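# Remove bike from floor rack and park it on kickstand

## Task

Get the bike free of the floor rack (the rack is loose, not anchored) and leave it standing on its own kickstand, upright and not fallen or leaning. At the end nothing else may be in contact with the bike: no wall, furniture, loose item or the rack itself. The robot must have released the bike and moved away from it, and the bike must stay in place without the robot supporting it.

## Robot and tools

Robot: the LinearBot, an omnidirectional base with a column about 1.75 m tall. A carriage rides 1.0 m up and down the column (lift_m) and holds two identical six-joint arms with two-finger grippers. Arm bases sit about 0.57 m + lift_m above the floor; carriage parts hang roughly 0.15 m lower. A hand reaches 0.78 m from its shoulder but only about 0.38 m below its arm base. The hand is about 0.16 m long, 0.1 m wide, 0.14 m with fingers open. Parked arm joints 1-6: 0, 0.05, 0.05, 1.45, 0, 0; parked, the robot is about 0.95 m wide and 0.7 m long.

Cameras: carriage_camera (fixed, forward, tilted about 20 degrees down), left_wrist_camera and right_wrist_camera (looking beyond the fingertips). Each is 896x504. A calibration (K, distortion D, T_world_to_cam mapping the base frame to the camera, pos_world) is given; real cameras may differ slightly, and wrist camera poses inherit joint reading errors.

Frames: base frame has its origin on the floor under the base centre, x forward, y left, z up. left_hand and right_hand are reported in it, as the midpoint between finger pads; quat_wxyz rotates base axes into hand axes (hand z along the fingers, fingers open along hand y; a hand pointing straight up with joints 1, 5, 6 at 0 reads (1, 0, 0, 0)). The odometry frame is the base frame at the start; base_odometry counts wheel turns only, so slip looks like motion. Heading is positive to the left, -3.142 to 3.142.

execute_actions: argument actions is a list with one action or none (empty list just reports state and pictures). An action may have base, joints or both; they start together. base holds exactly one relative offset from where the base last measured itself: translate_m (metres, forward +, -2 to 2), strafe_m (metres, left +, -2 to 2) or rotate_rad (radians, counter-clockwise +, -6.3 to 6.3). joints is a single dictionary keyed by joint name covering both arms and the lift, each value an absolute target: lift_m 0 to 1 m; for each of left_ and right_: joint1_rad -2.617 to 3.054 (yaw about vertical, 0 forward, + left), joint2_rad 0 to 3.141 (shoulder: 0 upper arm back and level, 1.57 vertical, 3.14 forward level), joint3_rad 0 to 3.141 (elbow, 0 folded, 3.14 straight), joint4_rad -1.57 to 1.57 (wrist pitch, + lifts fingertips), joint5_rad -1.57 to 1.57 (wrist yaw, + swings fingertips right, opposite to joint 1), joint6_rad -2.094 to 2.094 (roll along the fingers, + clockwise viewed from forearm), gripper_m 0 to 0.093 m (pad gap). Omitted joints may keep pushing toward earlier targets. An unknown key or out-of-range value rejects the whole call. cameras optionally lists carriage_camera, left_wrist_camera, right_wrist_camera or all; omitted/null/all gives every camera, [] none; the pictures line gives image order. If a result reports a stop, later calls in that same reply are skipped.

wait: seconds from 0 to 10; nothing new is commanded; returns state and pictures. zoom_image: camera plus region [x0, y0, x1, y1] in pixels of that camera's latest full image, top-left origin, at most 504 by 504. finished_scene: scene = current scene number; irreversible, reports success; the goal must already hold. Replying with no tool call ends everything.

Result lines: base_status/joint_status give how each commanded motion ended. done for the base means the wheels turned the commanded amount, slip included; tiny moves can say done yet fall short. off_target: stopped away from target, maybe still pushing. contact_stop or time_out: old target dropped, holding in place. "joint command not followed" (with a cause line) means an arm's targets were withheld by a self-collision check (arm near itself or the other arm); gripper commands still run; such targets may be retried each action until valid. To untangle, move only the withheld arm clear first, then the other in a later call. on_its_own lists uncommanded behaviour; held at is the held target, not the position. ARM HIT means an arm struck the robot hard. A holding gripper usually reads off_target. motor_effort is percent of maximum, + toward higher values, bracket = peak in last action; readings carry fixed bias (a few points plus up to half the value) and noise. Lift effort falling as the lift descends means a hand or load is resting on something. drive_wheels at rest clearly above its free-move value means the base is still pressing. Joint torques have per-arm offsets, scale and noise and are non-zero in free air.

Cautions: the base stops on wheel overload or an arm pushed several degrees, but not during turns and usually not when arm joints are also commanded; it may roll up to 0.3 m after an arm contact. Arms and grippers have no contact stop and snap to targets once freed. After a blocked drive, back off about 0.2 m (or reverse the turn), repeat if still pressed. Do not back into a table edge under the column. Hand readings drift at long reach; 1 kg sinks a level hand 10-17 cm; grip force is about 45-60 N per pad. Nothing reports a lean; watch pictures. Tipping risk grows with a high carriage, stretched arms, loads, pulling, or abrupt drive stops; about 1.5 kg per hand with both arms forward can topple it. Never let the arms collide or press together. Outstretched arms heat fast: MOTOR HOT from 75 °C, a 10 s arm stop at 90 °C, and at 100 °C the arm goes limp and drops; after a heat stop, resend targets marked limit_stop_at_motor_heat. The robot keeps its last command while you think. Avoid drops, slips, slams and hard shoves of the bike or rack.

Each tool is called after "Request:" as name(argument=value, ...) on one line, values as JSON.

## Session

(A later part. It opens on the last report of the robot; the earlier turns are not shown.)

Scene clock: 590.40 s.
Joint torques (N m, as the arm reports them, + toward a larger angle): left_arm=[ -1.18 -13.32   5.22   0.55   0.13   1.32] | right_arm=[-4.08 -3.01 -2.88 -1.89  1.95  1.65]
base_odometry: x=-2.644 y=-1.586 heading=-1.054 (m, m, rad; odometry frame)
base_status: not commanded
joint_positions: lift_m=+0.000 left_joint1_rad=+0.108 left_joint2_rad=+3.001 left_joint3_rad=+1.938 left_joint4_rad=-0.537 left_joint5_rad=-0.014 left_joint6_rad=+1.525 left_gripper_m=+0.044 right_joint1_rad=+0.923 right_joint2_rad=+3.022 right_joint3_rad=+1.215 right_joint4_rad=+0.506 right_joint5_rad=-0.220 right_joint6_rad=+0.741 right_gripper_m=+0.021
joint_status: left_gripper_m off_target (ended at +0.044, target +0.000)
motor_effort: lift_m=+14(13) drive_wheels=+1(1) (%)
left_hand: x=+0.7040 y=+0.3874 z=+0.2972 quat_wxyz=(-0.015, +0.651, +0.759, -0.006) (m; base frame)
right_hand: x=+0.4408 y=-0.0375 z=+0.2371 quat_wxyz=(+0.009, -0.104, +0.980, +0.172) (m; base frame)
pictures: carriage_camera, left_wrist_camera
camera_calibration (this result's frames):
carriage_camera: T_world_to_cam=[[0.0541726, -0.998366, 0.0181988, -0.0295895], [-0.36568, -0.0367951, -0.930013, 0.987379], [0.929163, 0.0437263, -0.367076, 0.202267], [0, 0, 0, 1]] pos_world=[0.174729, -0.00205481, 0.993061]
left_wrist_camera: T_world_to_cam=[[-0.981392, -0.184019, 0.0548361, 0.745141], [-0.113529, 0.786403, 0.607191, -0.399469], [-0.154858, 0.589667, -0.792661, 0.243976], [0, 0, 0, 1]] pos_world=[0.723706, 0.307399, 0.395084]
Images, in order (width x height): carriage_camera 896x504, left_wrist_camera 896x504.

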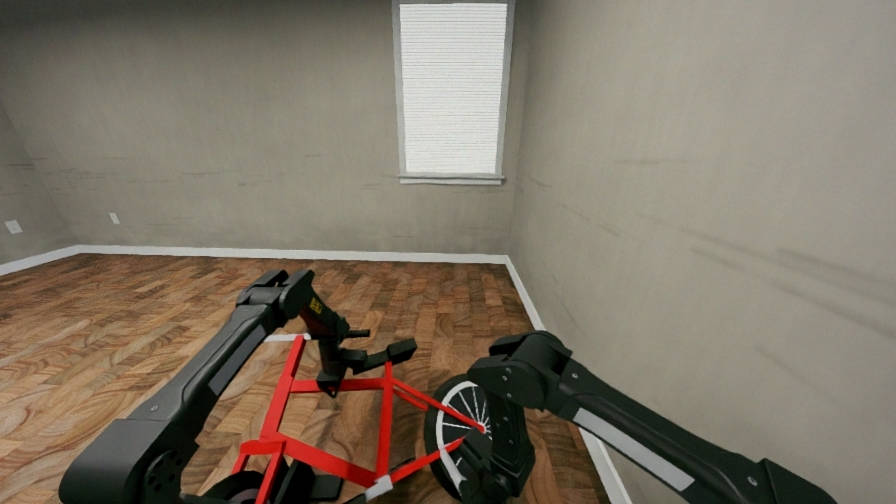

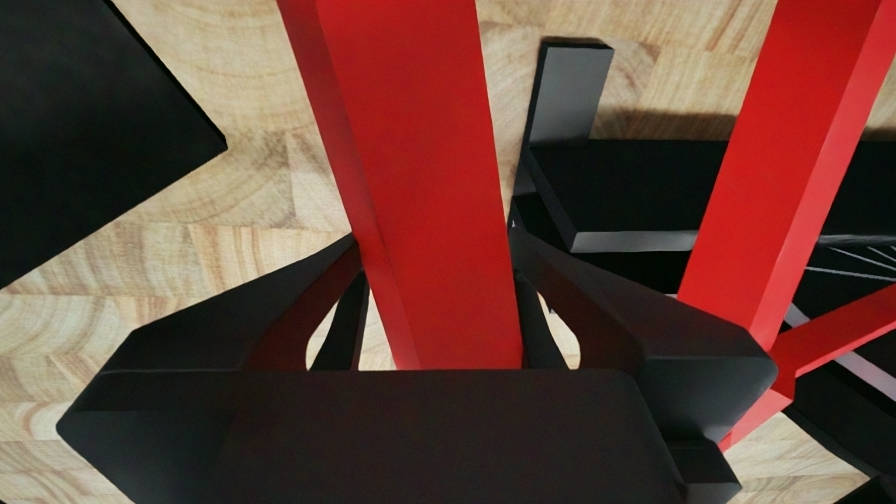

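Request:
execute_actions(actions=[{"joints":{"left_joint2_rad":2.8,"left_joint3_rad":1.85,"left_joint4_rad":-0.55,"right_gripper_m":0.093}}], cameras=["carriage_camera"])

Request:
execute_actions(actions=[{"base":{"translate_m":-0.1},"joints":{"lift_m":0.1,"right_joint2_rad":2.7,"right_joint3_rad":1.2,"right_joint4_rad":0.2,"right_joint5_rad":0,"right_joint1_rad":0.6}}], cameras=["carriage_camera","left_wrist_camera"])

Scene clock: 596.70 s.
Joint torques (N m, as the arm reports them, + toward a larger angle): left_arm=[ -0.43 -22.89   6.06   0.04  -0.19   1.58] | right_arm=[-2.36 -5.06 -3.37 -1.08  1.15  0.43]
base_odometry: x=-2.644 y=-1.586 heading=-1.055 (m, m, rad; odometry frame)
base_status: not commanded
joint_positions: lift_m=+0.000 left_joint1_rad=+0.098 left_joint2_rad=+2.899 left_joint3_rad=+1.825 left_joint4_rad=-0.535 left_joint5_rad=+0.025 left_joint6_rad=+1.497 left_gripper_m=+0.043 right_joint1_rad=+0.901 right_joint2_rad=+3.059 right_joint3_rad=+1.215 right_joint4_rad=+0.384 right_joint5_rad=-0.132 right_joint6_rad=+0.838 right_gripper_m=+0.093
joint_status: left_joint2_rad off_target (ended at +2.899, target +2.800); the others done
on_its_own: right_joint4_rad moved -0.122 toward your old target +0.200
motor_effort: lift_m=+14(13) drive_wheels=+1(1) (%)
left_hand: x=+0.6959 y=+0.3754 z=+0.3219 quat_wxyz=(-0.004, +0.644, +0.765, -0.022) (m; base frame)
right_hand: x=+0.4307 y=-0.0864 z=+0.2178 quat_wxyz=(-0.015, -0.035, +0.996, +0.085) (m; base frame)
pictures: carriage_camera
camera_calibration (this result's frames):
carriage_camera: T_world_to_cam=[[0.0541726, -0.998366, 0.0181988, -0.0295895], [-0.36568, -0.0367951, -0.930013, 0.987379], [0.929163, 0.0437263, -0.367076, 0.202267], [0, 0, 0, 1]] pos_world=[0.174729, -0.00205481, 0.993061]
Images, in order (width x height): carriage_camera 896x504.

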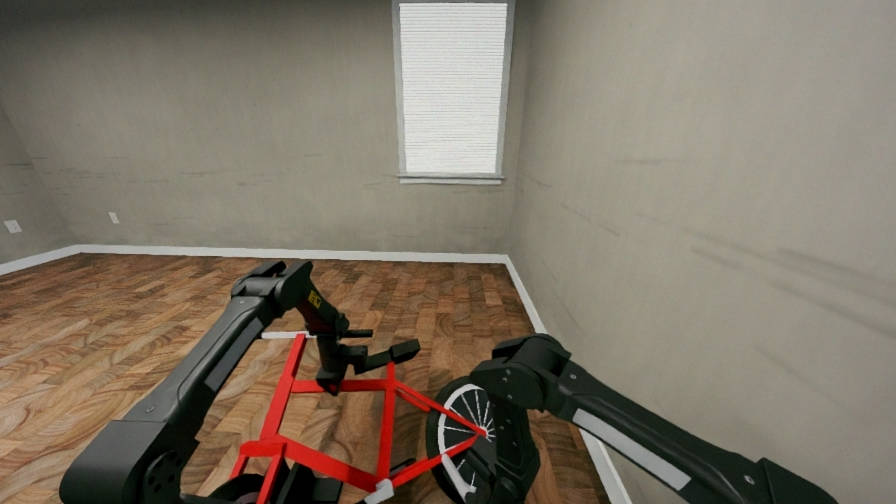

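Scene clock: 598.23 s.
Joint torques (N m, as the arm reports them, + toward a larger angle): left_arm=[ -0.25 -13.82   5.4    0.37  -0.05   0.1 ] | right_arm=[  0.41 -10.69   2.22   0.88   0.05   0.15]
base_odometry: x=-2.693 y=-1.500 heading=-1.055 (m, m, rad; odometry frame)
base_status: done
joint_positions: lift_m=+0.100 left_joint1_rad=+0.096 left_joint2_rad=+2.784 left_joint3_rad=+1.845 left_joint4_rad=-0.545 left_joint5_rad=+0.007 left_joint6_rad=+1.652 left_gripper_m=+0.000 right_joint1_rad=+0.596 right_joint2_rad=+2.684 right_joint3_rad=+1.215 right_joint4_rad=+0.216 right_joint5_rad=-0.011 right_joint6_rad=+0.862 right_gripper_m=+0.093
joint_status: all done
on_its_own: left_joint2_rad moved -0.115 to your old target +2.800; left_gripper_m moved -0.043 to your old target +0.000
motor_effort: lift_m=+16(23) drive_wheels=-2(7) (%)
left_hand: x=+0.7409 y=+0.3819 z=+0.4756 quat_wxyz=(+0.031, +0.701, +0.712, +0.031) (m; base frame)
right_hand: x=+0.6061 y=-0.1005 z=+0.4359 quat_wxyz=(+0.114, +0.130, +0.979, +0.110) (m; base frame)
pictures: carriage_camera, left_wrist_camera
camera_calibration (this result's frames):
carriage_camera: T_world_to_cam=[[0.0541726, -0.998366, 0.0181988, -0.0313996], [-0.36568, -0.0367951, -0.930013, 1.07988], [0.929163, 0.0437263, -0.367076, 0.238777], [0, 0, 0, 1]] pos_world=[0.174729, -0.00205481, 1.09252]
left_wrist_camera: T_world_to_cam=[[-0.997064, -0.0464386, -0.0608774, 0.78466], [-0.0735138, 0.802912, 0.591547, -0.527801], [0.0214086, 0.594286, -0.803969, 0.267277], [0, 0, 0, 1]] pos_world=[0.737834, 0.301378, 0.574869]
Images, in order (width x height): carriage_camera 896x504, left_wrist_camera 896x504.

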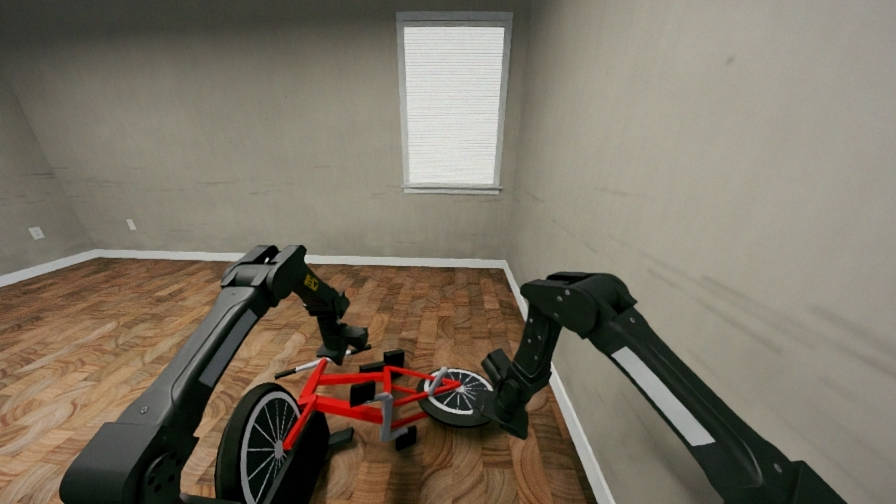

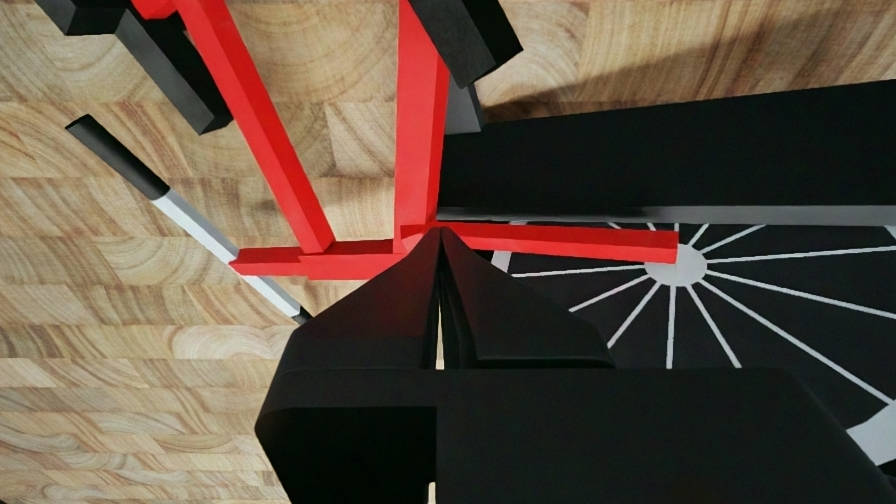

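Request:
execute_actions(actions=[{"joints":{"lift_m":0.15,"left_joint1_rad":0.5,"left_joint2_rad":2.2,"left_joint3_rad":1.3,"left_joint4_rad":-0.5,"left_gripper_m":0.093,"right_joint1_rad":0.868,"right_joint2_rad":2.7,"right_joint3_rad":2.1,"right_joint4_rad":-0.9,"right_joint6_rad":0.863}}], cameras=[])

Request:
execute_actions(actions=[{"base":{"translate_m":0.2},"joints":{"right_joint2_rad":2.9,"right_joint4_rad":-0.75}}], cameras=["right_wrist_camera","carriage_camera"])

Scene clock: 608.97 s.
Joint torques (N m, as the arm reports them, + toward a larger angle): left_arm=[ -0.53 -13.11   4.18   0.63   0.04   0.07] | right_arm=[ -0.2  -14.59   6.91   0.37  -0.01   0.09]
base_odometry: x=-2.693 y=-1.500 heading=-1.055 (m, m, rad; odometry frame)
base_status: not commanded
joint_positions: lift_m=+0.150 left_joint1_rad=+0.508 left_joint2_rad=+2.212 left_joint3_rad=+1.319 left_joint4_rad=-0.498 left_joint5_rad=-0.005 left_joint6_rad=+1.652 left_gripper_m=+0.093 right_joint1_rad=+0.872 right_joint2_rad=+2.694 right_joint3_rad=+2.090 right_joint4_rad=-0.883 right_joint5_rad=-0.003 right_joint6_rad=+0.861 right_gripper_m=+0.093
joint_status: all done
motor_effort: lift_m=+18(22) drive_wheels=-2(3) (%)
left_hand: x=+0.6295 y=+0.5430 z=+0.6565 quat_wxyz=(+0.040, +0.539, +0.838, +0.080) (m; base frame)
right_hand: x=+0.5917 y=+0.0571 z=+0.6198 quat_wxyz=(+0.026, -0.006, +0.999, +0.033) (m; base frame)
pictures: none
No camera images: the call's "cameras" was empty. Leave "cameras" out to get every camera's image.

Scene clock: 611.03 s.
Joint torques (N m, as the arm reports them, + toward a larger angle): left_arm=[ -0.46 -13.07   4.15   0.63   0.05   0.1 ] | right_arm=[ -0.05 -15.03   5.8    0.42   0.     0.09]
base_odometry: x=-2.595 y=-1.674 heading=-1.055 (m, m, rad; odometry frame)
base_status: done
joint_positions: lift_m=+0.150 left_joint1_rad=+0.508 left_joint2_rad=+2.212 left_joint3_rad=+1.319 left_joint4_rad=-0.498 left_joint5_rad=-0.004 left_joint6_rad=+1.652 left_gripper_m=+0.093 right_joint1_rad=+0.870 right_joint2_rad=+2.900 right_joint3_rad=+2.097 right_joint4_rad=-0.753 right_joint5_rad=-0.003 right_joint6_rad=+0.861 right_gripper_m=+0.093
joint_status: all done
motor_effort: lift_m=+15(16) drive_wheels=-3(14) (%)
left_hand: x=+0.6296 y=+0.5427 z=+0.6565 quat_wxyz=(+0.040, +0.539, +0.837, +0.080) (m; base frame)
right_hand: x=+0.5791 y=+0.0403 z=+0.5230 quat_wxyz=(+0.004, -0.004, +1.000, +0.007) (m; base frame)
pictures: carriage_camera, right_wrist_camera
camera_calibration (this result's frames):
carriage_camera: T_world_to_cam=[[0.0541726, -0.998366, 0.0181988, -0.0323071], [-0.36568, -0.0367951, -0.930013, 1.12626], [0.929163, 0.0437263, -0.367076, 0.257083], [0, 0, 0, 1]] pos_world=[0.174729, -0.00205481, 1.14239]
right_wrist_camera: T_world_to_cam=[[-0.0324751, -0.99947, 0.00231364, 0.0582992], [-0.793448, 0.0271885, 0.608031, 0.139488], [-0.607771, 0.0179101, -0.79391, 0.892017], [0, 0, 0, 1]] pos_world=[0.654712, 0.0384997, 0.623233]
Images, in order (width x height): carriage_camera 896x504, right_wrist_camera 896x504.

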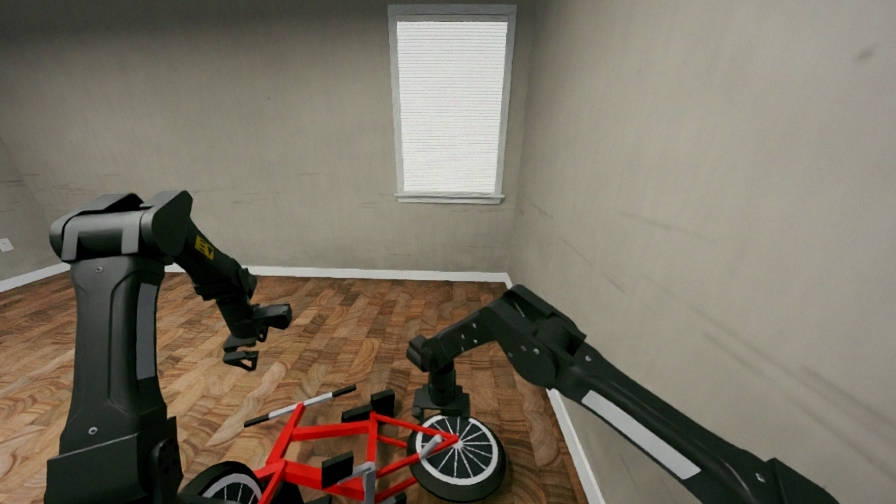

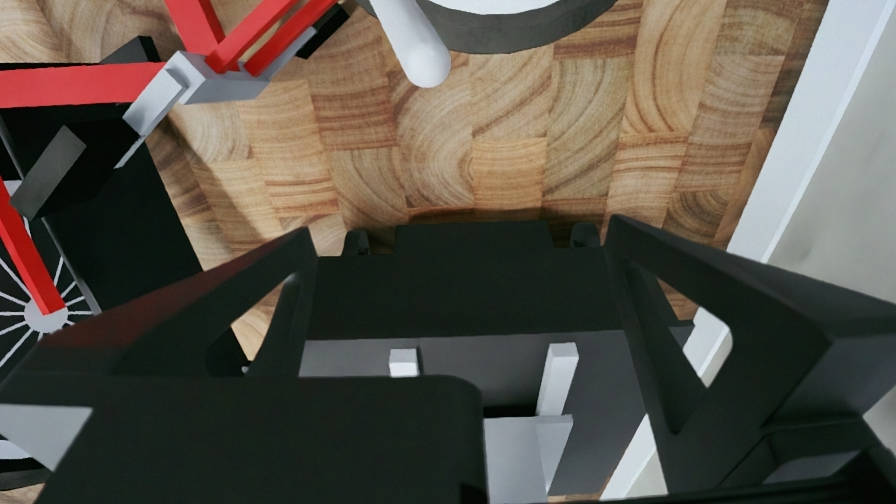

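Request:
execute_actions(actions=[{"base":{"translate_m":0.025},"joints":{"lift_m":0.02}}], cameras=["right_wrist_camera"])

Request:
execute_actions(actions=[{"base":{"translate_m":0.035},"joints":{"lift_m":0,"right_joint2_rad":2.97}}], cameras=["right_wrist_camera"])

Scene clock: 616.60 s.
Joint torques (N m, as the arm reports them, + toward a larger angle): left_arm=[ -0.42 -12.22   4.2    0.64   0.04   0.07] | right_arm=[  0.03 -14.83   5.84   0.4   -0.02   0.09]
base_odometry: x=-2.583 y=-1.695 heading=-1.056 (m, m, rad; odometry frame)
base_status: done
joint_positions: lift_m=+0.020 left_joint1_rad=+0.507 left_joint2_rad=+2.202 left_joint3_rad=+1.319 left_joint4_rad=-0.500 left_joint5_rad=-0.003 left_joint6_rad=+1.652 left_gripper_m=+0.093 right_joint1_rad=+0.869 right_joint2_rad=+2.898 right_joint3_rad=+2.097 right_joint4_rad=-0.751 right_joint5_rad=-0.003 right_joint6_rad=+0.861 right_gripper_m=+0.093
joint_status: all done
motor_effort: lift_m=+14(14) drive_wheels=+3(8) (%)
left_hand: x=+0.6312 y=+0.5432 z=+0.5314 quat_wxyz=(+0.043, +0.539, +0.837, +0.083) (m; base frame)
right_hand: x=+0.5801 y=+0.0408 z=+0.3947 quat_wxyz=(+0.005, -0.004, +1.000, +0.008) (m; base frame)
pictures: right_wrist_camera
camera_calibration (this result's frames):
right_wrist_camera: T_world_to_cam=[[-0.0332466, -0.999447, -0.000442815, 0.0607195], [-0.795099, 0.0261805, 0.605915, 0.220121], [-0.605568, 0.0204967, -0.795529, 0.790077], [0, 0, 0, 1]] pos_world=[0.655483, 0.038729, 0.495182]
Images, in order (width x height): right_wrist_camera 896x504.

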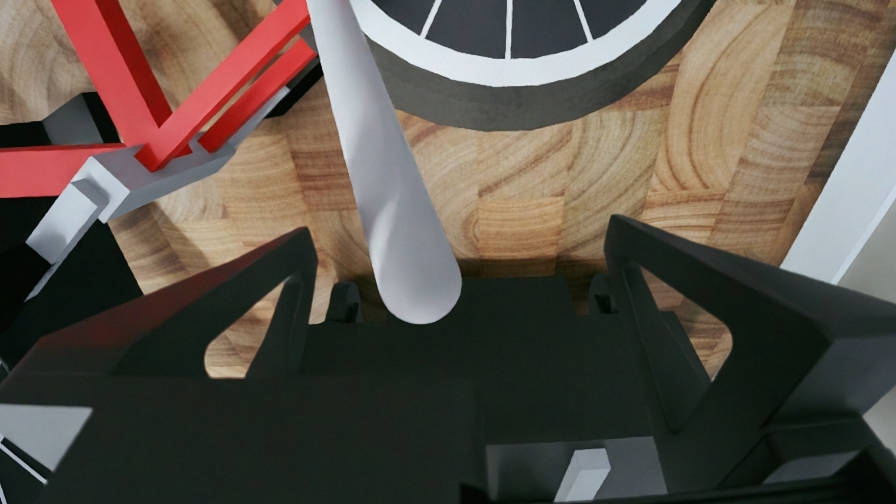

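Scene clock: 617.63 s.
Joint torques (N m, as the arm reports them, + toward a larger angle): left_arm=[ -0.43 -12.3    4.15   0.64   0.03   0.07] | right_arm=[ -1.02 -14.08   5.52   0.16   0.38   0.13]
base_odometry: x=-2.566 y=-1.726 heading=-1.056 (m, m, rad; odometry frame)
base_status: done
joint_positions: lift_m=+0.000 left_joint1_rad=+0.507 left_joint2_rad=+2.203 left_joint3_rad=+1.319 left_joint4_rad=-0.500 left_joint5_rad=-0.002 left_joint6_rad=+1.652 left_gripper_m=+0.093 right_joint1_rad=+0.882 right_joint2_rad=+2.959 right_joint3_rad=+2.097 right_joint4_rad=-0.732 right_joint5_rad=-0.047 right_joint6_rad=+0.859 right_gripper_m=+0.093
joint_status: all done
motor_effort: lift_m=+14(15) drive_wheels=-3(8) (%)
left_hand: x=+0.6311 y=+0.5430 z=+0.5110 quat_wxyz=(+0.043, +0.539, +0.837, +0.083) (m; base frame)
right_hand: x=+0.5595 y=+0.0380 z=+0.3464 quat_wxyz=(-0.025, -0.011, +1.000, +0.006) (m; base frame)
pictures: right_wrist_camera
camera_calibration (this result's frames):
right_wrist_camera: T_world_to_cam=[[-0.0179479, -0.999827, 0.00487637, 0.0467569], [-0.757469, 0.0167805, 0.652655, 0.196106], [-0.652624, 0.00802008, -0.75764, 0.752904], [0, 0, 0, 1]] pos_world=[0.640747, 0.0374197, 0.442212]
Images, in order (width x height): right_wrist_camera 896x504.

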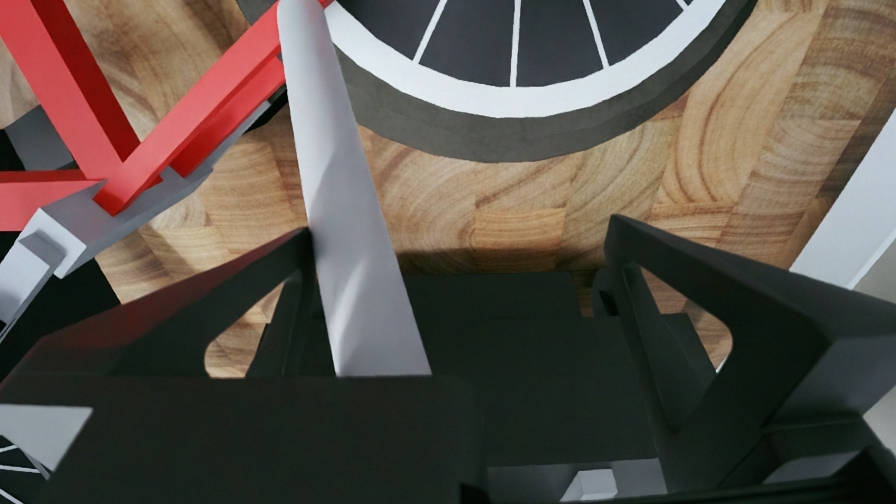

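Request:
execute_actions(actions=[{"joints":{"right_gripper_m":0.0}}], cameras=[])

Request:
execute_actions(actions=[{"base":{"translate_m":-0.1},"joints":{"right_joint2_rad":3.05}}], cameras=[])

Request:
execute_actions(actions=[{"base":{"translate_m":-0.1},"joints":{"right_joint2_rad":3.14,"right_joint3_rad":1.75,"right_joint4_rad":0.0}}], cameras=["carriage_camera"])

Request:
execute_actions(actions=[{"base":{"translate_m":0.04},"joints":{"right_joint3_rad":1.3,"right_joint4_rad":0.15}}], cameras=["carriage_camera"])

Scene clock: 626.63 s.
Joint torques (N m, as the arm reports them, + toward a larger angle): left_arm=[ -0.4  -12.27   4.18   0.65   0.01   0.06] | right_arm=[ -1.56 -14.22   5.12  -0.43   1.14   0.62]
base_odometry: x=-2.566 y=-1.726 heading=-1.056 (m, m, rad; odometry frame)
base_status: not commanded
joint_positions: lift_m=+0.000 left_joint1_rad=+0.506 left_joint2_rad=+2.203 left_joint3_rad=+1.319 left_joint4_rad=-0.500 left_joint5_rad=-0.002 left_joint6_rad=+1.652 left_gripper_m=+0.093 right_joint1_rad=+0.888 right_joint2_rad=+2.958 right_joint3_rad=+2.107 right_joint4_rad=-0.648 right_joint5_rad=-0.129 right_joint6_rad=+0.817 right_gripper_m=+0.029
joint_status: right_gripper_m off_target (ended at +0.029, target +0.000)
motor_effort: lift_m=+14(15) drive_wheels=+4(4) (%)
left_hand: x=+0.6312 y=+0.5427 z=+0.5110 quat_wxyz=(+0.043, +0.540, +0.837, +0.083) (m; base frame)
right_hand: x=+0.5618 y=+0.0678 z=+0.3509 quat_wxyz=(-0.025, -0.038, +0.997, +0.069) (m; base frame)
pictures: none
No camera images: the call's "cameras" was empty. Leave "cameras" out to get every camera's image.

Scene clock: 628.20 s.
Joint torques (N m, as the arm reports them, + toward a larger angle): left_arm=[ -0.27 -12.33   4.31   0.63   0.03   0.07] | right_arm=[  4.94 -10.7    3.88  -1.61   0.59   1.35]
base_odometry: x=-2.615 y=-1.639 heading=-1.056 (m, m, rad; odometry frame)
base_status: done
joint_positions: lift_m=+0.000 left_joint1_rad=+0.505 left_joint2_rad=+2.203 left_joint3_rad=+1.319 left_joint4_rad=-0.499 left_joint5_rad=-0.002 left_joint6_rad=+1.652 left_gripper_m=+0.093 right_joint1_rad=+0.807 right_joint2_rad=+2.981 right_joint3_rad=+2.132 right_joint4_rad=-0.484 right_joint5_rad=-0.072 right_joint6_rad=+0.760 right_gripper_m=+0.025
joint_status: right_joint2_rad off_target (ended at +2.981, target +3.050)
on_its_own: right_gripper_m moved -0.004 toward your old target +0.000
motor_effort: lift_m=+12(14) drive_wheels=-5(6) (%)
left_hand: x=+0.6315 y=+0.5423 z=+0.5110 quat_wxyz=(+0.043, +0.540, +0.836, +0.083) (m; base frame)
right_hand: x=+0.6298 y=+0.0654 z=+0.3507 quat_wxyz=(+0.059, -0.027, +0.992, +0.109) (m; base frame)
pictures: none
No camera images: the call's "cameras" was empty. Leave "cameras" out to get every camera's image.

Scene clock: 629.73 s.
Joint torques (N m, as the arm reports them, + toward a larger angle): left_arm=[ -0.27 -12.36   4.28   0.65   0.03   0.08] | right_arm=[ 5.4  -0.01  2.32  1.21 -0.11  1.14]
base_odometry: x=-2.664 y=-1.552 heading=-1.057 (m, m, rad; odometry frame)
base_status: done
joint_positions: lift_m=+0.000 left_joint1_rad=+0.505 left_joint2_rad=+2.203 left_joint3_rad=+1.319 left_joint4_rad=-0.499 left_joint5_rad=-0.002 left_joint6_rad=+1.652 left_gripper_m=+0.093 right_joint1_rad=+0.803 right_joint2_rad=+2.920 right_joint3_rad=+1.795 right_joint4_rad=+0.010 right_joint5_rad=+0.008 right_joint6_rad=+0.775 right_gripper_m=+0.024
joint_status: right_joint2_rad off_target (ended at +2.920, target +3.140); the others done
joint sent to its limit — the command would take right_joint2_rad past its upper limit, so that joint was sent only as far as its limit.
motor_effort: lift_m=+15(13) drive_wheels=-4(11) (%)
left_hand: x=+0.6316 y=+0.5423 z=+0.5110 quat_wxyz=(+0.043, +0.540, +0.836, +0.083) (m; base frame)
right_hand: x=+0.6410 y=+0.0547 z=+0.3331 quat_wxyz=(+0.162, -0.013, +0.974, +0.158) (m; base frame)
pictures: carriage_camera
camera_calibration (this result's frames):
carriage_camera: T_world_to_cam=[[0.0541726, -0.998366, 0.0181988, -0.0295905], [-0.36568, -0.0367951, -0.930013, 0.987432], [0.929163, 0.0437263, -0.367076, 0.202288], [0, 0, 0, 1]] pos_world=[0.174729, -0.00205481, 0.993119]
Images, in order (width x height): carriage_camera 896x504.

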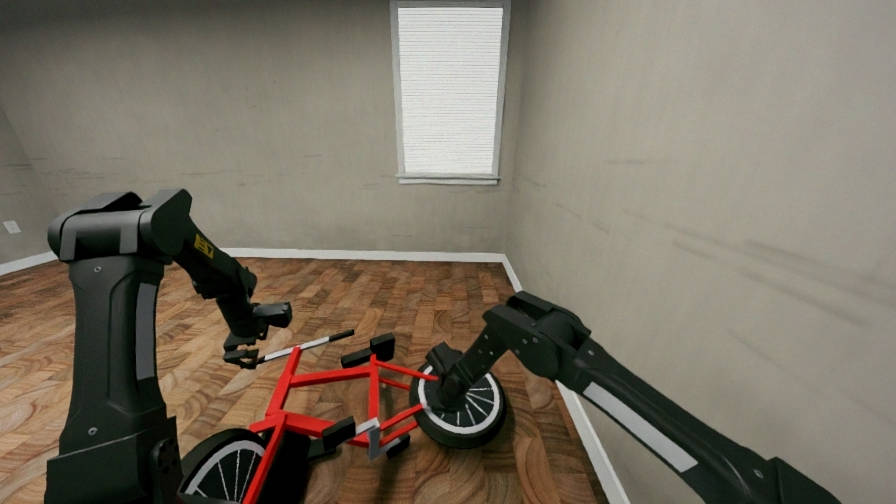

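Scene clock: 630.83 s.
Joint torques (N m, as the arm reports them, + toward a larger angle): left_arm=[ -0.33 -12.19   4.21   0.66   0.02   0.09] | right_arm=[ 0.71  4.79 -3.15 -1.33  0.01  0.  ]
base_odometry: x=-2.644 y=-1.587 heading=-1.056 (m, m, rad; odometry frame)
base_status: done
joint_positions: lift_m=+0.001 left_joint1_rad=+0.505 left_joint2_rad=+2.203 left_joint3_rad=+1.319 left_joint4_rad=-0.500 left_joint5_rad=-0.002 left_joint6_rad=+1.652 left_gripper_m=+0.093 right_joint1_rad=+0.860 right_joint2_rad=+2.856 right_joint3_rad=+1.411 right_joint4_rad=+0.456 right_joint5_rad=-0.007 right_joint6_rad=+0.865 right_gripper_m=+0.023
joint_status: right_joint3_rad off_target (ended at +1.411, target +1.300); right_joint4_rad off_target (ended at +0.456, target +0.150)
motor_effort: lift_m=+13(12) drive_wheels=+1(7) (%)
left_hand: x=+0.6315 y=+0.5422 z=+0.5111 quat_wxyz=(+0.043, +0.540, +0.836, +0.083) (m; base frame)
right_hand: x=+0.5855 y=+0.0415 z=+0.3244 quat_wxyz=(+0.184, +0.002, +0.958, +0.220) (m; base frame)
pictures: carriage_camera
camera_calibration (this result's frames):
carriage_camera: T_world_to_cam=[[0.0541726, -0.998366, 0.0181988, -0.0295924], [-0.36568, -0.0367951, -0.930013, 0.987526], [0.929163, 0.0437263, -0.367076, 0.202325], [0, 0, 0, 1]] pos_world=[0.174729, -0.00205481, 0.993219]
Images, in order (width x height): carriage_camera 896x504.

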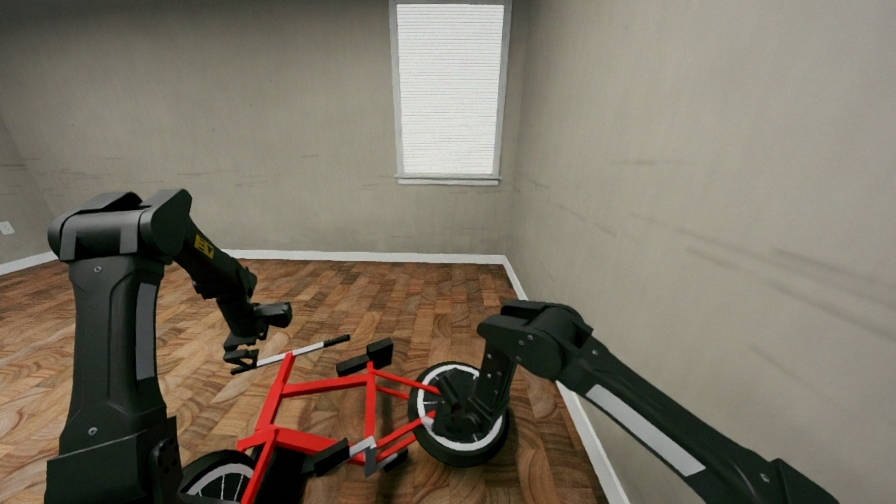

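Request:
execute_actions(actions=[{"base":{"translate_m":-0.17},"joints":{"right_joint3_rad":1.6,"right_joint4_rad":0.25}}], cameras=["carriage_camera"])

Request:
execute_actions(actions=[{"base":{"translate_m":0.1},"joints":{"right_joint3_rad":1.3,"right_joint4_rad":0.1}}], cameras=["carriage_camera"])

Scene clock: 636.63 s.
Joint torques (N m, as the arm reports them, + toward a larger angle): left_arm=[ -0.24 -12.33   4.2    0.66   0.04   0.08] | right_arm=[ 6.35 -5.02 -0.42 -0.89 -2.01 -0.17]
base_odometry: x=-2.728 y=-1.439 heading=-1.057 (m, m, rad; odometry frame)
base_status: done
joint_positions: lift_m=+0.001 left_joint1_rad=+0.505 left_joint2_rad=+2.203 left_joint3_rad=+1.319 left_joint4_rad=-0.500 left_joint5_rad=-0.002 left_joint6_rad=+1.652 left_gripper_m=+0.093 right_joint1_rad=+0.790 right_joint2_rad=+3.000 right_joint3_rad=+1.680 right_joint4_rad=+0.536 right_joint5_rad=+0.212 right_joint6_rad=+0.879 right_gripper_m=+0.023
joint_status: right_joint3_rad off_target (ended at +1.680, target +1.600); right_joint4_rad off_target (ended at +0.536, target +0.250)
on_its_own: right_joint2_rad moved +0.144 toward your old target +3.140
motor_effort: lift_m=+12(12) drive_wheels=+3(8) (%)
left_hand: x=+0.6315 y=+0.5422 z=+0.5112 quat_wxyz=(+0.043, +0.540, +0.836, +0.083) (m; base frame)
right_hand: x=+0.6893 y=+0.0435 z=+0.3350 quat_wxyz=(+0.328, +0.082, +0.916, +0.217) (m; base frame)
pictures: carriage_camera
camera_calibration (this result's frames):
carriage_camera: T_world_to_cam=[[0.0541726, -0.998366, 0.0181988, -0.0295933], [-0.36568, -0.0367951, -0.930013, 0.987575], [0.929163, 0.0437263, -0.367076, 0.202344], [0, 0, 0, 1]] pos_world=[0.174729, -0.00205481, 0.993272]
Images, in order (width x height): carriage_camera 896x504.

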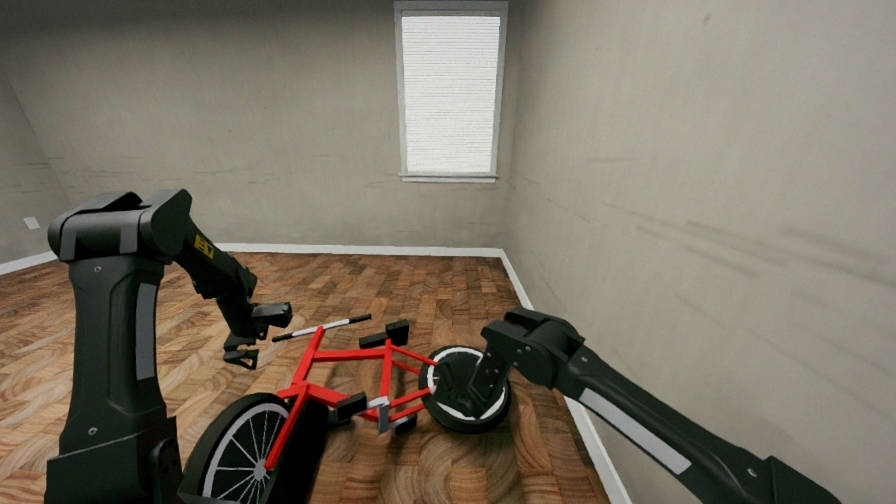

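Scene clock: 638.17 s.
Joint torques (N m, as the arm reports them, + toward a larger angle): left_arm=[ -0.21 -12.27   4.14   0.66   0.02   0.09] | right_arm=[-0.17  5.07 -0.78 -1.89  0.3  -0.18]
base_odometry: x=-2.679 y=-1.526 heading=-1.057 (m, m, rad; odometry frame)
base_status: done
joint_positions: lift_m=+0.001 left_joint1_rad=+0.505 left_joint2_rad=+2.203 left_joint3_rad=+1.319 left_joint4_rad=-0.499 left_joint5_rad=-0.002 left_joint6_rad=+1.652 left_gripper_m=+0.093 right_joint1_rad=+0.873 right_joint2_rad=+2.877 right_joint3_rad=+1.366 right_joint4_rad=+0.455 right_joint5_rad=-0.037 right_joint6_rad=+0.880 right_gripper_m=+0.023
joint_status: right_joint3_rad off_target (ended at +1.366, target +1.300); right_joint4_rad off_target (ended at +0.454, target +0.100)
motor_effort: lift_m=+11(11) drive_wheels=-2(9) (%)
left_hand: x=+0.6316 y=+0.5422 z=+0.5112 quat_wxyz=(+0.043, +0.540, +0.836, +0.083) (m; base frame)
right_hand: x=+0.5587 y=+0.0275 z=+0.3054 quat_wxyz=(+0.149, -0.001, +0.967, +0.207) (m; base frame)
pictures: carriage_camera
camera_calibration (this result's frames):
carriage_camera: T_world_to_cam=[[0.0541726, -0.998366, 0.0181988, -0.0295933], [-0.36568, -0.0367951, -0.930013, 0.987575], [0.929163, 0.0437263, -0.367076, 0.202344], [0, 0, 0, 1]] pos_world=[0.174729, -0.00205481, 0.993272]
Images, in order (width x height): carriage_camera 896x504.

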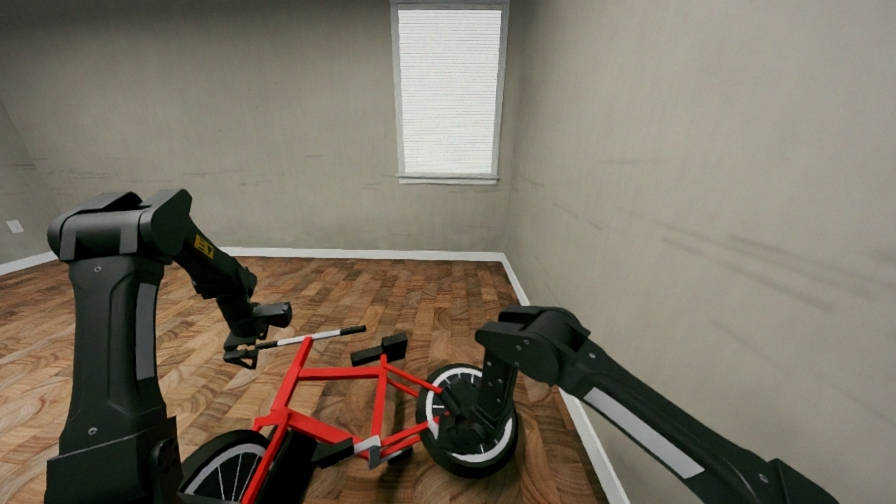

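Request:
execute_actions(actions=[{"joints":{"right_joint3_rad":1.05,"right_joint4_rad":0.3}}], cameras=["carriage_camera"])

Scene clock: 641.67 s.
Joint torques (N m, as the arm reports them, + toward a larger angle): left_arm=[ -0.32 -12.3    4.23   0.65   0.04   0.07] | right_arm=[-1.82 -3.03 -6.76 -2.94  0.92  0.44]
base_odometry: x=-2.679 y=-1.526 heading=-1.056 (m, m, rad; odometry frame)
base_status: not commanded
joint_positions: lift_m=+0.001 left_joint1_rad=+0.505 left_joint2_rad=+2.203 left_joint3_rad=+1.319 left_joint4_rad=-0.499 left_joint5_rad=-0.002 left_joint6_rad=+1.652 left_gripper_m=+0.093 right_joint1_rad=+0.892 right_joint2_rad=+3.020 right_joint3_rad=+1.180 right_joint4_rad=+0.760 right_joint5_rad=-0.108 right_joint6_rad=+0.831 right_gripper_m=+0.023
joint_status: right_joint3_rad off_target (ended at +1.180, target +1.050); right_joint4_rad off_target (ended at +0.760, target +0.300)
on_its_own: right_joint2_rad moved +0.143 toward your old target +3.140
motor_effort: lift_m=+13(11) drive_wheels=+4(4) (%)
left_hand: x=+0.6316 y=+0.5422 z=+0.5112 quat_wxyz=(+0.043, +0.540, +0.836, +0.083) (m; base frame)
right_hand: x=+0.4914 y=-0.0218 z=+0.2550 quat_wxyz=(+0.118, -0.043, +0.968, +0.218) (m; base frame)
pictures: carriage_camera
camera_calibration (this result's frames):
carriage_camera: T_world_to_cam=[[0.0541726, -0.998366, 0.0181988, -0.0295933], [-0.36568, -0.0367951, -0.930013, 0.987572], [0.929163, 0.0437263, -0.367076, 0.202343], [0, 0, 0, 1]] pos_world=[0.174729, -0.00205481, 0.993268]
Images, in order (width x height): carriage_camera 896x504.

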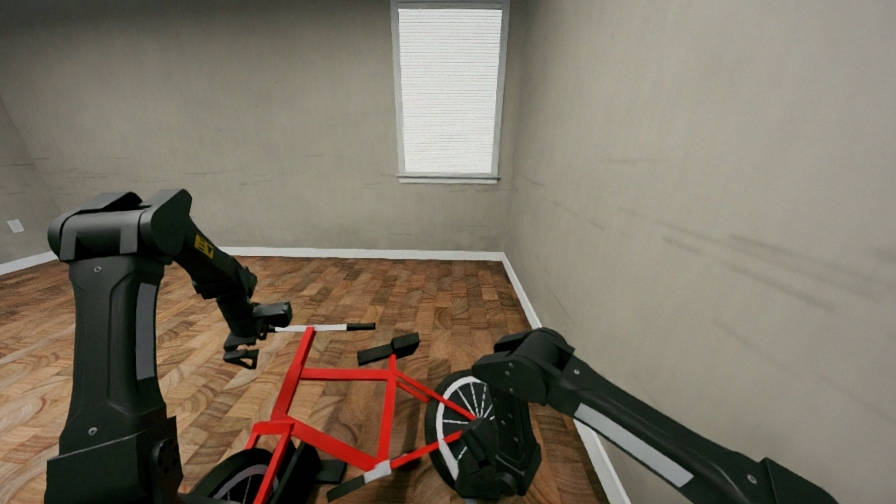

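Request:
execute_actions(actions=[{"joints":{"left_joint2_rad":2.55,"left_joint3_rad":1.85,"left_joint4_rad":-0.87,"left_joint1_rad":0.09,"left_joint6_rad":1.66}}], cameras=[])

Request:
execute_actions(actions=[{"joints":{"left_joint2_rad":2.8,"left_joint3_rad":1.9,"left_joint4_rad":-0.67}}], cameras=["left_wrist_camera","carriage_camera"])

Scene clock: 647.73 s.
Joint torques (N m, as the arm reports them, + toward a larger angle): left_arm=[  0.76 -14.67   6.41   0.17   0.     0.08] | right_arm=[-1.87 -3.01 -6.84 -2.95  0.94  0.45]
base_odometry: x=-2.679 y=-1.526 heading=-1.056 (m, m, rad; odometry frame)
base_status: not commanded
joint_positions: lift_m=+0.001 left_joint1_rad=+0.081 left_joint2_rad=+2.550 left_joint3_rad=+1.839 left_joint4_rad=-0.861 left_joint5_rad=+0.002 left_joint6_rad=+1.652 left_gripper_m=+0.093 right_joint1_rad=+0.892 right_joint2_rad=+3.020 right_joint3_rad=+1.180 right_joint4_rad=+0.760 right_joint5_rad=-0.109 right_joint6_rad=+0.830 right_gripper_m=+0.023
joint_status: all done
motor_effort: lift_m=+11(11) drive_wheels=+4(5) (%)
left_hand: x=+0.7234 y=+0.3744 z=+0.4783 quat_wxyz=(+0.000, +0.707, +0.707, -0.001) (m; base frame)
right_hand: x=+0.4913 y=-0.0217 z=+0.2550 quat_wxyz=(+0.118, -0.043, +0.968, +0.218) (m; base frame)
pictures: none
No camera images: the call's "cameras" was empty. Leave "cameras" out to get every camera's image.

Scene clock: 648.70 s.
Joint torques (N m, as the arm reports them, + toward a larger angle): left_arm=[  0.74 -16.1    5.17   0.25   0.     0.09] | right_arm=[-1.85 -3.   -6.79 -2.93  0.95  0.42]
base_odometry: x=-2.679 y=-1.526 heading=-1.056 (m, m, rad; odometry frame)
base_status: not commanded
joint_positions: lift_m=+0.001 left_joint1_rad=+0.081 left_joint2_rad=+2.812 left_joint3_rad=+1.897 left_joint4_rad=-0.675 left_joint5_rad=+0.002 left_joint6_rad=+1.652 left_gripper_m=+0.093 right_joint1_rad=+0.892 right_joint2_rad=+3.020 right_joint3_rad=+1.180 right_joint4_rad=+0.760 right_joint5_rad=-0.109 right_joint6_rad=+0.830 right_gripper_m=+0.023
joint_status: all done
motor_effort: lift_m=+14(12) drive_wheels=+4(4) (%)
left_hand: x=+0.7213 y=+0.3743 z=+0.3730 quat_wxyz=(-0.006, +0.707, +0.707, -0.008) (m; base frame)
right_hand: x=+0.4913 y=-0.0217 z=+0.2550 quat_wxyz=(+0.118, -0.043, +0.968, +0.218) (m; base frame)
pictures: carriage_camera, left_wrist_camera
camera_calibration (this result's frames):
carriage_camera: T_world_to_cam=[[0.0541726, -0.998366, 0.0181988, -0.0295932], [-0.36568, -0.0367951, -0.930013, 0.98757], [0.929163, 0.0437263, -0.367076, 0.202342], [0, 0, 0, 1]] pos_world=[0.174729, -0.00205481, 0.993266]
left_wrist_camera: T_world_to_cam=[[-0.998411, -0.0314199, 0.0467741, 0.713716], [0.00237243, 0.805926, 0.592012, -0.518401], [-0.0562974, 0.591182, -0.804571, 0.247192], [0, 0, 0, 1]] pos_world=[0.727729, 0.294082, 0.472399]
Images, in order (width x height): carriage_camera 896x504, left_wrist_camera 896x504.

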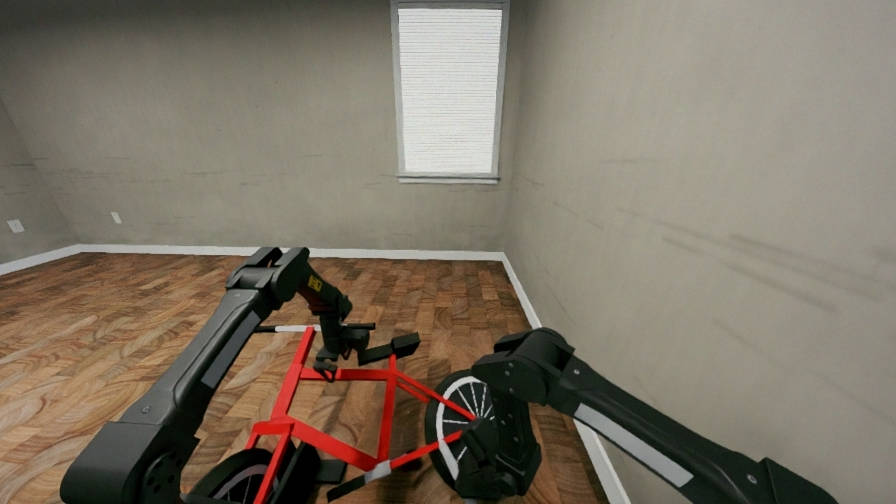

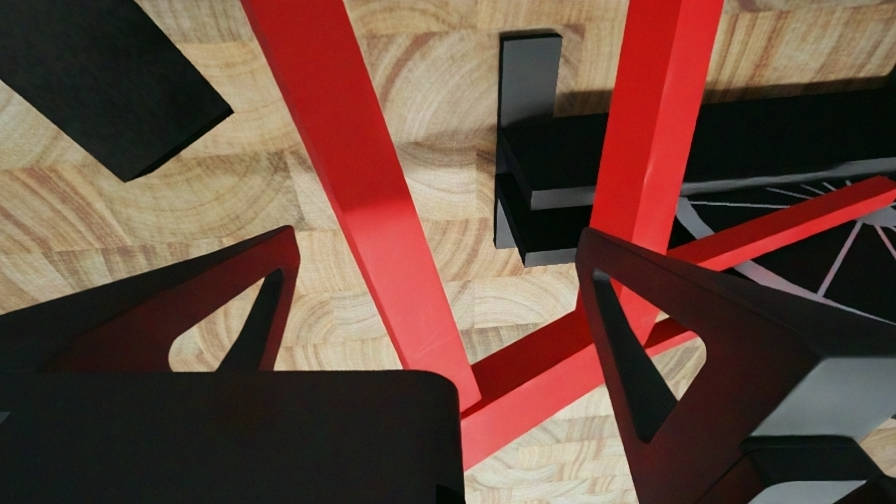

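Centered. Descend deep.

Request:
execute_actions(actions=[{"joints":{"left_joint2_rad":3.14,"left_joint3_rad":2.12,"left_joint4_rad":-0.55}}], cameras=["left_wrist_camera"])

Request:
execute_actions(actions=[{"joints":{"left_gripper_m":0.0}}], cameras=["left_wrist_camera"])

Scene clock: 654.63 s.
Joint torques (N m, as the arm reports them, + toward a larger angle): left_arm=[ -0.34 -14.63   5.27   0.06   0.07   0.12] | right_arm=[-1.85 -3.07 -6.75 -2.92  0.92  0.5 ]
base_odometry: x=-2.679 y=-1.526 heading=-1.056 (m, m, rad; odometry frame)
base_status: not commanded
joint_positions: lift_m=+0.000 left_joint1_rad=+0.098 left_joint2_rad=+3.131 left_joint3_rad=+2.112 left_joint4_rad=-0.524 left_joint5_rad=-0.010 left_joint6_rad=+1.649 left_gripper_m=+0.093 right_joint1_rad=+0.892 right_joint2_rad=+3.021 right_joint3_rad=+1.178 right_joint4_rad=+0.759 right_joint5_rad=-0.109 right_joint6_rad=+0.828 right_gripper_m=+0.023
joint_status: all done
motor_effort: lift_m=+14(14) drive_wheels=+4(7) (%)
left_hand: x=+0.7289 y=+0.3847 z=+0.2708 quat_wxyz=(+0.005, +0.700, +0.714, +0.014) (m; base frame)
right_hand: x=+0.4907 y=-0.0226 z=+0.2544 quat_wxyz=(+0.117, -0.044, +0.968, +0.217) (m; base frame)
pictures: left_wrist_camera
camera_calibration (this result's frames):
left_wrist_camera: T_world_to_cam=[[-0.998645, -0.0520319, -0.000271996, 0.747284], [-0.0416229, 0.795707, 0.60425, -0.433712], [-0.0312239, 0.603443, -0.796794, 0.134172], [0, 0, 0, 1]] pos_world=[0.732409, 0.303025, 0.369181]
Images, in order (width x height): left_wrist_camera 896x504.

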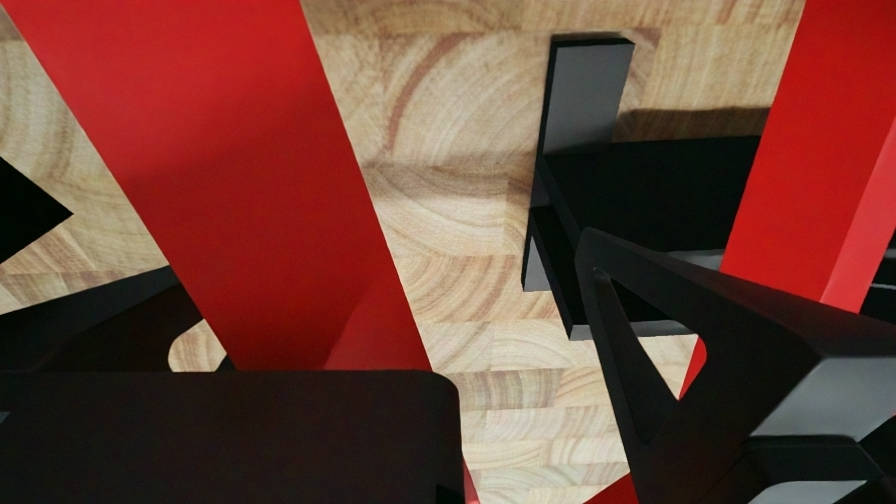

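Scene clock: 655.40 s.
Joint torques (N m, as the arm reports them, + toward a larger angle): left_arm=[ -0.85 -14.44   4.6   -0.38   0.02   1.52] | right_arm=[-1.86 -2.96 -6.73 -2.92  0.95  0.48]
base_odometry: x=-2.679 y=-1.526 heading=-1.056 (m, m, rad; odometry frame)
base_status: not commanded
joint_positions: lift_m=+0.000 left_joint1_rad=+0.102 left_joint2_rad=+3.127 left_joint3_rad=+2.125 left_joint4_rad=-0.457 left_joint5_rad=+0.000 left_joint6_rad=+1.502 left_gripper_m=+0.038 right_joint1_rad=+0.892 right_joint2_rad=+3.019 right_joint3_rad=+1.178 right_joint4_rad=+0.758 right_joint5_rad=-0.109 right_joint6_rad=+0.827 right_gripper_m=+0.023
joint_status: left_gripper_m off_target (ended at +0.038, target +0.000)
motor_effort: lift_m=+12(12) drive_wheels=+5(6) (%)
left_hand: x=+0.7526 y=+0.3873 z=+0.2765 quat_wxyz=(+0.039, +0.643, +0.764, +0.040) (m; base frame)
right_hand: x=+0.4909 y=-0.0220 z=+0.2550 quat_wxyz=(+0.117, -0.045, +0.968, +0.218) (m; base frame)
pictures: left_wrist_camera
camera_calibration (this result's frames):
left_wrist_camera: T_world_to_cam=[[-0.975872, -0.201035, -0.0851962, 0.835163], [-0.2124, 0.783649, 0.583763, -0.299377], [-0.0505931, 0.587774, -0.807442, 0.161425], [0, 0, 0, 1]] pos_world=[0.759591, 0.307622, 0.37626]
Images, in order (width x height): left_wrist_camera 896x504.

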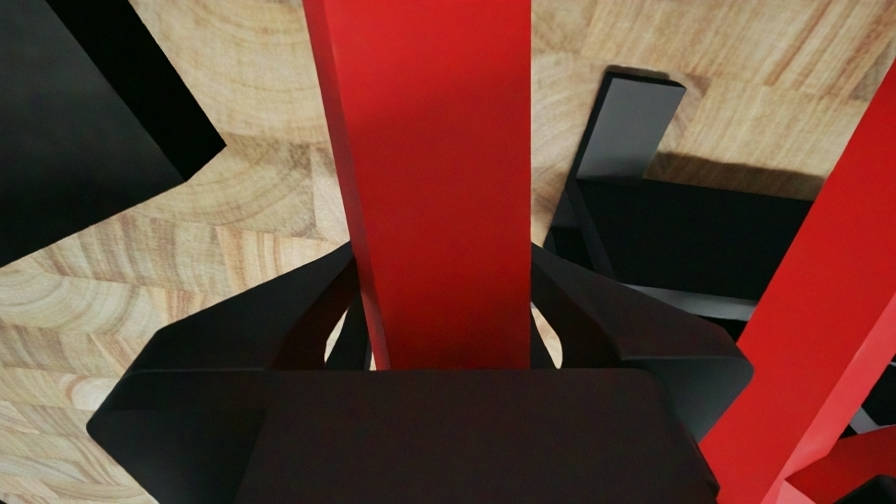

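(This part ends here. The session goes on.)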